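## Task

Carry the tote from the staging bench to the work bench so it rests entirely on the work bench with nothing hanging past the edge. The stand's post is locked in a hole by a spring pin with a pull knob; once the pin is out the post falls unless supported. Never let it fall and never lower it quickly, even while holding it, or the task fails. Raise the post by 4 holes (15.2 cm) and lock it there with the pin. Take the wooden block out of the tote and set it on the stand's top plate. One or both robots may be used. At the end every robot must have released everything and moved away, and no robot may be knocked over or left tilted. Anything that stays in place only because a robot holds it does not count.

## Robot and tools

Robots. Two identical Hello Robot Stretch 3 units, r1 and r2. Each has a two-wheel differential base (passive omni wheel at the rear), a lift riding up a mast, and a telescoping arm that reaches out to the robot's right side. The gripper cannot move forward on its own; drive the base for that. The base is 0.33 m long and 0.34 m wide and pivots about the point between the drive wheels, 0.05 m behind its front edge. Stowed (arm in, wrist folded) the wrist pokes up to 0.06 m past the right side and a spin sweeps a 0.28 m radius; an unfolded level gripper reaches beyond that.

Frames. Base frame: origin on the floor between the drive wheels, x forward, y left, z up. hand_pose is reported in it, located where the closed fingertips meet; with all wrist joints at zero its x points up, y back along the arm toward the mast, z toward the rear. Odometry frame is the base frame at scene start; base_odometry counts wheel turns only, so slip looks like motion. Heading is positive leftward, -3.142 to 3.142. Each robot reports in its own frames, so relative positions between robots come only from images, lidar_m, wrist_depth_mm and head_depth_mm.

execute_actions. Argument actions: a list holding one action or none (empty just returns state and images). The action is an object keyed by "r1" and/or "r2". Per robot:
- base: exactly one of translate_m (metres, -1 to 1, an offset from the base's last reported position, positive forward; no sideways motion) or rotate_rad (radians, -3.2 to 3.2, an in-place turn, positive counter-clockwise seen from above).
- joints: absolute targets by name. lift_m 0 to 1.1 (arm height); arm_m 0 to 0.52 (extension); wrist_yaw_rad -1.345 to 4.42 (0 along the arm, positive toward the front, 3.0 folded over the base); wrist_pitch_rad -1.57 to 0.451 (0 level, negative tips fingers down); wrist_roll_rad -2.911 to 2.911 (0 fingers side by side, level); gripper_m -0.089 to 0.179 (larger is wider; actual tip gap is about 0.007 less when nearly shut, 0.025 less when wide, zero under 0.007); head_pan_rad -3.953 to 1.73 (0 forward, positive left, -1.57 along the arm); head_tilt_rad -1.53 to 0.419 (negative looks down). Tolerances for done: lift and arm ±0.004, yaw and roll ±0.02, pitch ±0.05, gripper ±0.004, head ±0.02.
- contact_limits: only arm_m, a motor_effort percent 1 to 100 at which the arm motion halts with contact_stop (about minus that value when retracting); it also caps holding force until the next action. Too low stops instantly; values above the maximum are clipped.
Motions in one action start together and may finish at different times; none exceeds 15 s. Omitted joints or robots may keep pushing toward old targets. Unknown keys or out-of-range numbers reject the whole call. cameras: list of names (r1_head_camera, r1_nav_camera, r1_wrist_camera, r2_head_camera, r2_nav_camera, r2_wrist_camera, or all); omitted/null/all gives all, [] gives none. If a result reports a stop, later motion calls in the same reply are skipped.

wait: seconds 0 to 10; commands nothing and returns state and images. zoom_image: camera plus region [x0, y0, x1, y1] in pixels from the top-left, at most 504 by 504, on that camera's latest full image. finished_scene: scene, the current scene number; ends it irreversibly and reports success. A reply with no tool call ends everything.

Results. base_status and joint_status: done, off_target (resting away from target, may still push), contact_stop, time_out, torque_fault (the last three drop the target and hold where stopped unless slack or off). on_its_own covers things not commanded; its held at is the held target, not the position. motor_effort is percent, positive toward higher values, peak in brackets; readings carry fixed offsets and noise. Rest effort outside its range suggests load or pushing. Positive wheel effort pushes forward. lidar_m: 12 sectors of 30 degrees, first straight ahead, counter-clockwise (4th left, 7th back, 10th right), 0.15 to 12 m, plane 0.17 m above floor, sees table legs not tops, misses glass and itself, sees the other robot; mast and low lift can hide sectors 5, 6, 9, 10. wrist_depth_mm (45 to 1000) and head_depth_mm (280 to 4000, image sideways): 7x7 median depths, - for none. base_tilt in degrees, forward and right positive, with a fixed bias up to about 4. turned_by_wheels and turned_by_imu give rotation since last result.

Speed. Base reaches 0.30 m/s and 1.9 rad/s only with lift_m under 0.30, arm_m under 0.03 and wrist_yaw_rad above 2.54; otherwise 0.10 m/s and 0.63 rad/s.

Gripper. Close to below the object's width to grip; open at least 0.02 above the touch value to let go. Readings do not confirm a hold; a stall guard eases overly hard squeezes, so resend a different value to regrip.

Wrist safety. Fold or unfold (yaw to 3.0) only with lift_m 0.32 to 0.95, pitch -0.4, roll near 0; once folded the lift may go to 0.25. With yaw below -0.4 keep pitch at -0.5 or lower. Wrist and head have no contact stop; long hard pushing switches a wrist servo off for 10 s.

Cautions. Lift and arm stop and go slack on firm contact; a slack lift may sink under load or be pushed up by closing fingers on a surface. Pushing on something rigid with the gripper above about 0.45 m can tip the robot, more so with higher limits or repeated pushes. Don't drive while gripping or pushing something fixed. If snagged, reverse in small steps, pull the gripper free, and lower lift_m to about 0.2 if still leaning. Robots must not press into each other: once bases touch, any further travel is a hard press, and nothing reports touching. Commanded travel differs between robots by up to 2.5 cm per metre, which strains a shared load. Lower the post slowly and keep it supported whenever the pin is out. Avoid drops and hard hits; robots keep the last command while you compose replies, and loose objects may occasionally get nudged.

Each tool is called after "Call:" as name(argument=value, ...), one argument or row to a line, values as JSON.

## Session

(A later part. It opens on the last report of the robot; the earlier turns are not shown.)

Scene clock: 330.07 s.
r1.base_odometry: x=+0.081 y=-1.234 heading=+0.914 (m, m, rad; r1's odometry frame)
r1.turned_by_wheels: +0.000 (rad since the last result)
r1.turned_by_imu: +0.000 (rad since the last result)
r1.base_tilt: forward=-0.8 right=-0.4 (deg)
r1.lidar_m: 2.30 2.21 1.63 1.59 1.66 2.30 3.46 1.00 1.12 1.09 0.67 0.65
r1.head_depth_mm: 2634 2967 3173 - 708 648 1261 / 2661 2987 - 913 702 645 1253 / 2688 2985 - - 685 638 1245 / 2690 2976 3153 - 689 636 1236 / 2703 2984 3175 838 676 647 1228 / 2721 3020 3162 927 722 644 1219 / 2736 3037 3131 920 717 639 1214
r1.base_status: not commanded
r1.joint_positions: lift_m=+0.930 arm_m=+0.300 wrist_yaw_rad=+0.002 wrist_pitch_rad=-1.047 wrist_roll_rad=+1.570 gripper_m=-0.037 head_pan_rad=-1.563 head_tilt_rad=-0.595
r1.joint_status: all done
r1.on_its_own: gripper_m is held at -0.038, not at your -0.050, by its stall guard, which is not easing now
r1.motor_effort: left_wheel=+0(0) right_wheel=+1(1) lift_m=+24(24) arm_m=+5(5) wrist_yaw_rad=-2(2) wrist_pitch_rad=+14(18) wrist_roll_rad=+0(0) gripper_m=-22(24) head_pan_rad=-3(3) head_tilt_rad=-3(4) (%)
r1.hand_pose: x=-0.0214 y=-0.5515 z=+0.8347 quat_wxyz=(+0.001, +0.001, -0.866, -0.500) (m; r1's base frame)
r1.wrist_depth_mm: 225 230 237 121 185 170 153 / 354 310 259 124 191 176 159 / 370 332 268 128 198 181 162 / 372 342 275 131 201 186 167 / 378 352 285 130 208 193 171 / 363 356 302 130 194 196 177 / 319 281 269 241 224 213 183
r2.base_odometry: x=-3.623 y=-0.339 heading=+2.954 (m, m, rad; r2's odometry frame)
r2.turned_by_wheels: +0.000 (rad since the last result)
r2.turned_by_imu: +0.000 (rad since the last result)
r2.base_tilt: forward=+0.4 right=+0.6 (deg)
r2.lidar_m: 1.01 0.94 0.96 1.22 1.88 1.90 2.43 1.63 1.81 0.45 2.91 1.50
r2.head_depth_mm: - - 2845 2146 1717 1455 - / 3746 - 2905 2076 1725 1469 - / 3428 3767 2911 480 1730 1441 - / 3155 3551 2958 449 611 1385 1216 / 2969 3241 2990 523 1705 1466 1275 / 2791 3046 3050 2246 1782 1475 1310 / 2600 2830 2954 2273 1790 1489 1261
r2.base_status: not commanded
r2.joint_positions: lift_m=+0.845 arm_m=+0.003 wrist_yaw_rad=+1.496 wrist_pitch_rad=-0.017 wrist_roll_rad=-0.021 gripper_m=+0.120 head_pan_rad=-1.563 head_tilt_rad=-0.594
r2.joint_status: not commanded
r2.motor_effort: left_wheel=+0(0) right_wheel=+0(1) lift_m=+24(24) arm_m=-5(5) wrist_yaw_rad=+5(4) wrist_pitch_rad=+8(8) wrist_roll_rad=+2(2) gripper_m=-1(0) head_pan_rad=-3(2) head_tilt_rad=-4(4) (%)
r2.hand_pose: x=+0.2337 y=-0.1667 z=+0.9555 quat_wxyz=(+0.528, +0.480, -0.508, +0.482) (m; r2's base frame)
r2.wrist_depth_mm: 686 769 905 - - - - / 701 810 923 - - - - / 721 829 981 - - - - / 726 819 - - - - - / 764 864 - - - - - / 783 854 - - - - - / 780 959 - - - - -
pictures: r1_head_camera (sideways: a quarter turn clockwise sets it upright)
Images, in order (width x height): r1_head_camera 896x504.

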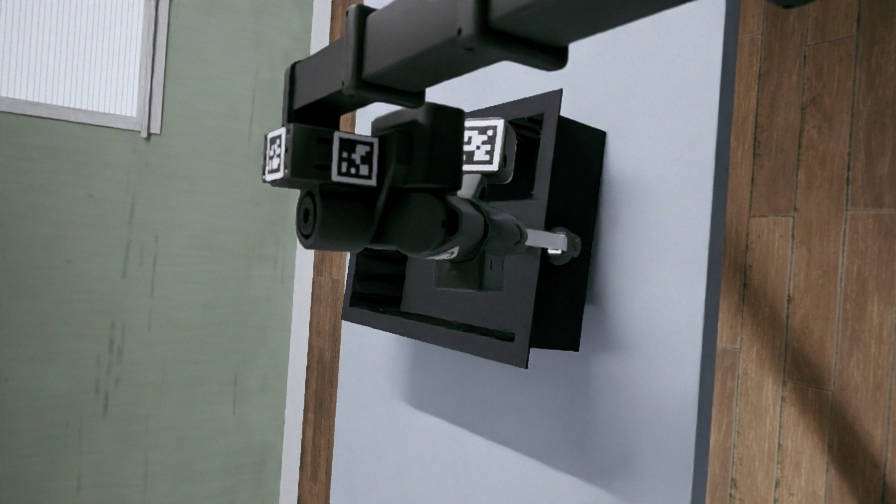

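Call:
execute_actions(
  actions=[
    {"r1":{"joints":{"gripper_m":0.06}}},
  ],
  cameras=[],
)

Call:
execute_actions(
  actions=[
    {"r1":{"joints":{"lift_m":1.08}}},
  ],
  cameras=[],
)

Call:
execute_actions(
  actions=[
    {"r1":{"joints":{"arm_m":0.0,"wrist_pitch_rad":-1.4}},"r2":{"base":{"translate_m":-0.4}}},
  ],
  cameras=["r1_head_camera"],
)

Scene clock: 331.70 s.
r1.base_odometry: x=+0.081 y=-1.234 heading=+0.914 (m, m, rad; r1's odometry frame)
r1.turned_by_wheels: +0.000 (rad since the last result)
r1.turned_by_imu: +0.000 (rad since the last result)
r1.base_tilt: forward=-0.9 right=-0.5 (deg)
r1.lidar_m: 2.30 2.20 1.65 1.59 1.66 2.31 3.47 1.00 1.12 1.09 0.67 0.65
r1.head_depth_mm: 2665 2939 3175 - 709 647 1255 / 2680 2936 - 915 703 645 1256 / 2672 2986 - - 697 637 1250 / 2719 2983 3155 1011 690 638 1236 / 2675 2976 3174 891 687 647 1228 / 2744 3016 3145 931 724 642 1227 / 2734 3026 3142 920 716 637 1214
r1.base_status: not commanded
r1.joint_positions: lift_m=+0.930 arm_m=+0.300 wrist_yaw_rad=+0.002 wrist_pitch_rad=-1.010 wrist_roll_rad=+1.570 gripper_m=+0.060 head_pan_rad=-1.563 head_tilt_rad=-0.595
r1.joint_status: all done
r1.motor_effort: left_wheel=+0(0) right_wheel=+1(0) lift_m=+24(24) arm_m=+4(4) wrist_yaw_rad=-2(1) wrist_pitch_rad=+4(14) wrist_roll_rad=+0(0) gripper_m=+0(84) head_pan_rad=-4(4) head_tilt_rad=-3(3) (%)
r1.hand_pose: x=-0.0213 y=-0.5602 z=+0.8389 quat_wxyz=(+0.001, +0.001, -0.875, -0.484) (m; r1's base frame)
r1.wrist_depth_mm: 242 228 251 129 189 173 154 / 353 336 277 233 193 177 158 / 375 363 292 243 197 184 163 / 373 383 306 252 202 188 168 / 394 410 335 262 140 193 174 / 401 379 353 272 197 195 178 / - 306 253 249 217 214 181
r2.base_odometry: x=-3.623 y=-0.339 heading=+2.954 (m, m, rad; r2's odometry frame)
r2.turned_by_wheels: +0.000 (rad since the last result)
r2.turned_by_imu: +0.000 (rad since the last result)
r2.base_tilt: forward=+0.4 right=+0.6 (deg)
r2.lidar_m: 1.01 0.94 0.96 1.22 1.88 1.91 2.44 1.63 1.81 0.44 2.90 1.50
r2.head_depth_mm: - - 2861 2116 1706 1460 - / 3757 - 2862 2081 1715 1465 - / 3446 3806 2922 480 1734 1446 - / 3183 3537 2976 449 611 1384 1214 / 2955 3248 3008 521 1716 1457 1275 / 2774 3053 3009 2260 1785 1469 1310 / 2627 2835 2975 2286 1782 1486 1263
r2.base_status: not commanded
r2.joint_positions: lift_m=+0.845 arm_m=+0.003 wrist_yaw_rad=+1.496 wrist_pitch_rad=-0.017 wrist_roll_rad=-0.021 gripper_m=+0.120 head_pan_rad=-1.563 head_tilt_rad=-0.594
r2.joint_status: not commanded
r2.motor_effort: left_wheel=+0(0) right_wheel=-1(1) lift_m=+24(24) arm_m=-5(5) wrist_yaw_rad=+4(5) wrist_pitch_rad=+8(8) wrist_roll_rad=+2(2) gripper_m=+0(0) head_pan_rad=-1(2) head_tilt_rad=-4(3) (%)
r2.hand_pose: x=+0.2337 y=-0.1667 z=+0.9555 quat_wxyz=(+0.528, +0.480, -0.508, +0.482) (m; r2's base frame)
r2.wrist_depth_mm: 703 782 890 - - - - / 697 818 925 - - - - / 736 813 955 - - - - / 746 851 - - - - - / 755 846 - - - - - / 786 851 - - - - - / 768 915 - - - - -
pictures: none
No camera images: the call's "cameras" was empty. Leave "cameras" out to get every camera's image.

Scene clock: 333.90 s.
r1.base_odometry: x=+0.081 y=-1.234 heading=+0.914 (m, m, rad; r1's odometry frame)
r1.turned_by_wheels: +0.000 (rad since the last result)
r1.turned_by_imu: +0.001 (rad since the last result)
r1.base_tilt: forward=-0.9 right=-0.5 (deg)
r1.lidar_m: 2.30 2.20 1.64 1.59 1.66 2.30 3.46 1.00 1.12 1.08 0.67 0.65
r1.head_depth_mm: - 2918 3171 975 753 648 1266 / - - 2994 930 706 645 1252 / - - 1215 929 695 640 1238 / 2693 2918 - 909 692 636 1237 / 2705 3002 3175 890 691 647 1231 / 2731 3006 3150 927 724 642 1226 / 2770 3041 3123 920 720 639 1219
r1.base_status: not commanded
r1.joint_positions: lift_m=+1.080 arm_m=+0.300 wrist_yaw_rad=+0.002 wrist_pitch_rad=-1.010 wrist_roll_rad=+1.570 gripper_m=+0.060 head_pan_rad=-1.563 head_tilt_rad=-0.595
r1.joint_status: all done
r1.motor_effort: left_wheel=+0(0) right_wheel=+1(1) lift_m=+33(34) arm_m=+5(5) wrist_yaw_rad=-1(1) wrist_pitch_rad=+3(6) wrist_roll_rad=+0(0) gripper_m=+0(2) head_pan_rad=-4(4) head_tilt_rad=-3(4) (%)
r1.hand_pose: x=-0.0213 y=-0.5603 z=+0.9885 quat_wxyz=(+0.001, +0.001, -0.875, -0.484) (m; r1's base frame)
r1.wrist_depth_mm: - 563 370 311 297 294 265 / - 488 457 399 344 304 272 / - 629 503 414 354 316 278 / - 669 512 432 366 322 288 / - - 515 425 399 329 295 / - - 650 376 327 334 306 / - - 602 495 423 363 307
r2.base_odometry: x=-3.623 y=-0.339 heading=+2.954 (m, m, rad; r2's odometry frame)
r2.turned_by_wheels: +0.000 (rad since the last result)
r2.turned_by_imu: +0.000 (rad since the last result)
r2.base_tilt: forward=+0.5 right=+0.5 (deg)
r2.lidar_m: 1.01 0.94 0.96 1.22 1.88 1.91 2.43 1.62 1.81 0.45 2.90 1.50
r2.head_depth_mm: - - 2851 2114 1705 1462 - / 3786 - 2900 2079 1714 1467 - / 3400 3778 2933 480 1744 1447 - / 3229 3531 2963 449 612 1395 1217 / 2984 3296 3025 523 1718 1464 1272 / 2777 3030 3062 2258 1774 1474 1317 / 2620 2826 2997 2301 1804 1486 1269
r2.base_status: not commanded
r2.joint_positions: lift_m=+0.845 arm_m=+0.003 wrist_yaw_rad=+1.496 wrist_pitch_rad=-0.017 wrist_roll_rad=-0.021 gripper_m=+0.120 head_pan_rad=-1.563 head_tilt_rad=-0.594
r2.joint_status: not commanded
r2.motor_effort: left_wheel=+1(1) right_wheel=+0(0) lift_m=+24(24) arm_m=-5(5) wrist_yaw_rad=+5(5) wrist_pitch_rad=+8(8) wrist_roll_rad=+2(2) gripper_m=+0(0) head_pan_rad=-2(3) head_tilt_rad=-4(3) (%)
r2.hand_pose: x=+0.2337 y=-0.1667 z=+0.9555 quat_wxyz=(+0.528, +0.480, -0.508, +0.482) (m; r2's base frame)
r2.wrist_depth_mm: 691 797 926 - - - - / 699 814 957 - - - - / 721 830 918 - - - - / 736 849 - - - - - / 754 835 - - - - - / 792 848 - - - - - / 778 941 - - - - -
pictures: none
No camera images: the call's "cameras" was empty. Leave "cameras" out to get every camera's image.

Scene clock: 339.33 s.
r1.base_odometry: x=+0.081 y=-1.234 heading=+0.914 (m, m, rad; r1's odometry frame)
r1.turned_by_wheels: +0.000 (rad since the last result)
r1.turned_by_imu: +0.001 (rad since the last result)
r1.base_tilt: forward=-1.0 right=-0.4 (deg)
r1.lidar_m: 2.29 2.20 1.63 1.59 1.66 2.31 3.46 1.00 1.12 1.09 0.67 0.65
r1.head_depth_mm: 2618 - - - - - 1203 / 2639 - - - - - - / 2659 - - - - - - / 2672 2994 3199 944 690 - - / 2723 2984 3171 890 692 - - / 2734 2976 3175 928 723 643 1209 / 2746 3009 3085 923 717 638 1217
r1.base_status: not commanded
r1.joint_positions: lift_m=+1.080 arm_m=+0.002 wrist_yaw_rad=+0.002 wrist_pitch_rad=-1.396 wrist_roll_rad=+1.570 gripper_m=+0.060 head_pan_rad=-1.563 head_tilt_rad=-0.595
r1.joint_status: all done
joint sent to its limit — the command would take r1.arm_m past its lower limit, so that joint was sent only as far as its limit.
r1.motor_effort: left_wheel=+0(0) right_wheel=+0(0) lift_m=+33(33) arm_m=-5(7) wrist_yaw_rad=-2(2) wrist_pitch_rad=-1(2) wrist_roll_rad=+0(0) gripper_m=+0(0) head_pan_rad=-3(4) head_tilt_rad=-3(3) (%)
r1.hand_pose: x=-0.0215 y=-0.1676 z=+0.9618 quat_wxyz=(+0.001, +0.000, -0.766, -0.643) (m; r1's base frame)
r1.wrist_depth_mm: 384 380 - - - 935 907 / 398 391 - - - - 915 / 401 393 - - - - 940 / 419 407 - - - - - / 415 429 - - - - - / 437 433 - - - - - / 488 463 - - - - -
r2.base_odometry: x=-3.230 y=-0.414 heading=+2.954 (m, m, rad; r2's odometry frame)
r2.turned_by_wheels: +0.000 (rad since the last result)
r2.turned_by_imu: +0.000 (rad since the last result)
r2.base_tilt: forward=+0.5 right=+0.5 (deg)
r2.lidar_m: 1.36 1.27 1.29 1.64 1.64 1.67 2.13 2.60 1.35 1.68 0.59 2.02
r2.head_depth_mm: - 2399 2616 2132 1723 1463 - / - - 2626 2037 1722 1471 - / 3692 3979 2933 2186 1735 1482 - / 3433 3794 2987 2207 1747 1456 1238 / 3215 3506 3008 2233 1763 1460 1267 / 3057 3305 3051 2270 1775 1476 1313 / 2856 3081 3088 2279 1792 1482 1261
r2.base_status: done
r2.joint_positions: lift_m=+0.845 arm_m=+0.003 wrist_yaw_rad=+1.496 wrist_pitch_rad=-0.017 wrist_roll_rad=-0.021 gripper_m=+0.120 head_pan_rad=-1.563 head_tilt_rad=-0.594
r2.joint_status: not commanded
r2.motor_effort: left_wheel=+1(3) right_wheel=+0(3) lift_m=+24(23) arm_m=-5(5) wrist_yaw_rad=+5(5) wrist_pitch_rad=+8(8) wrist_roll_rad=+2(2) gripper_m=+0(0) head_pan_rad=-2(3) head_tilt_rad=-4(4) (%)
r2.hand_pose: x=+0.2337 y=-0.1667 z=+0.9555 quat_wxyz=(+0.528, +0.480, -0.508, +0.482) (m; r2's base frame)
r2.wrist_depth_mm: 882 - - - - - - / 961 - - - - - - / 949 - - - - - 300 / - - - - - - 322 / - - - - - - 356 / - - - - - - 368 / - - - - - - -
pictures: r1_head_camera (sideways: a quarter turn clockwise sets it upright)
Images, in order (width x height): r1_head_camera 896x504.

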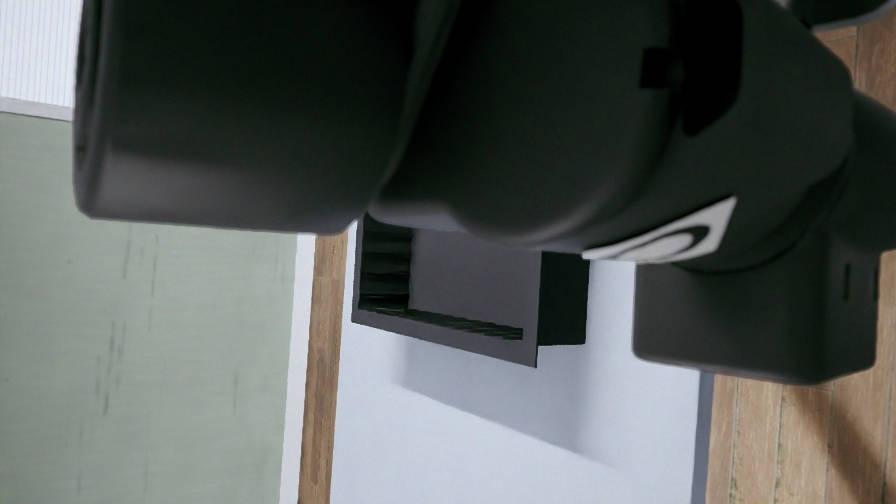

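Call:
finished_scene(
  scene=1,
)

The scene is finished: the task was done.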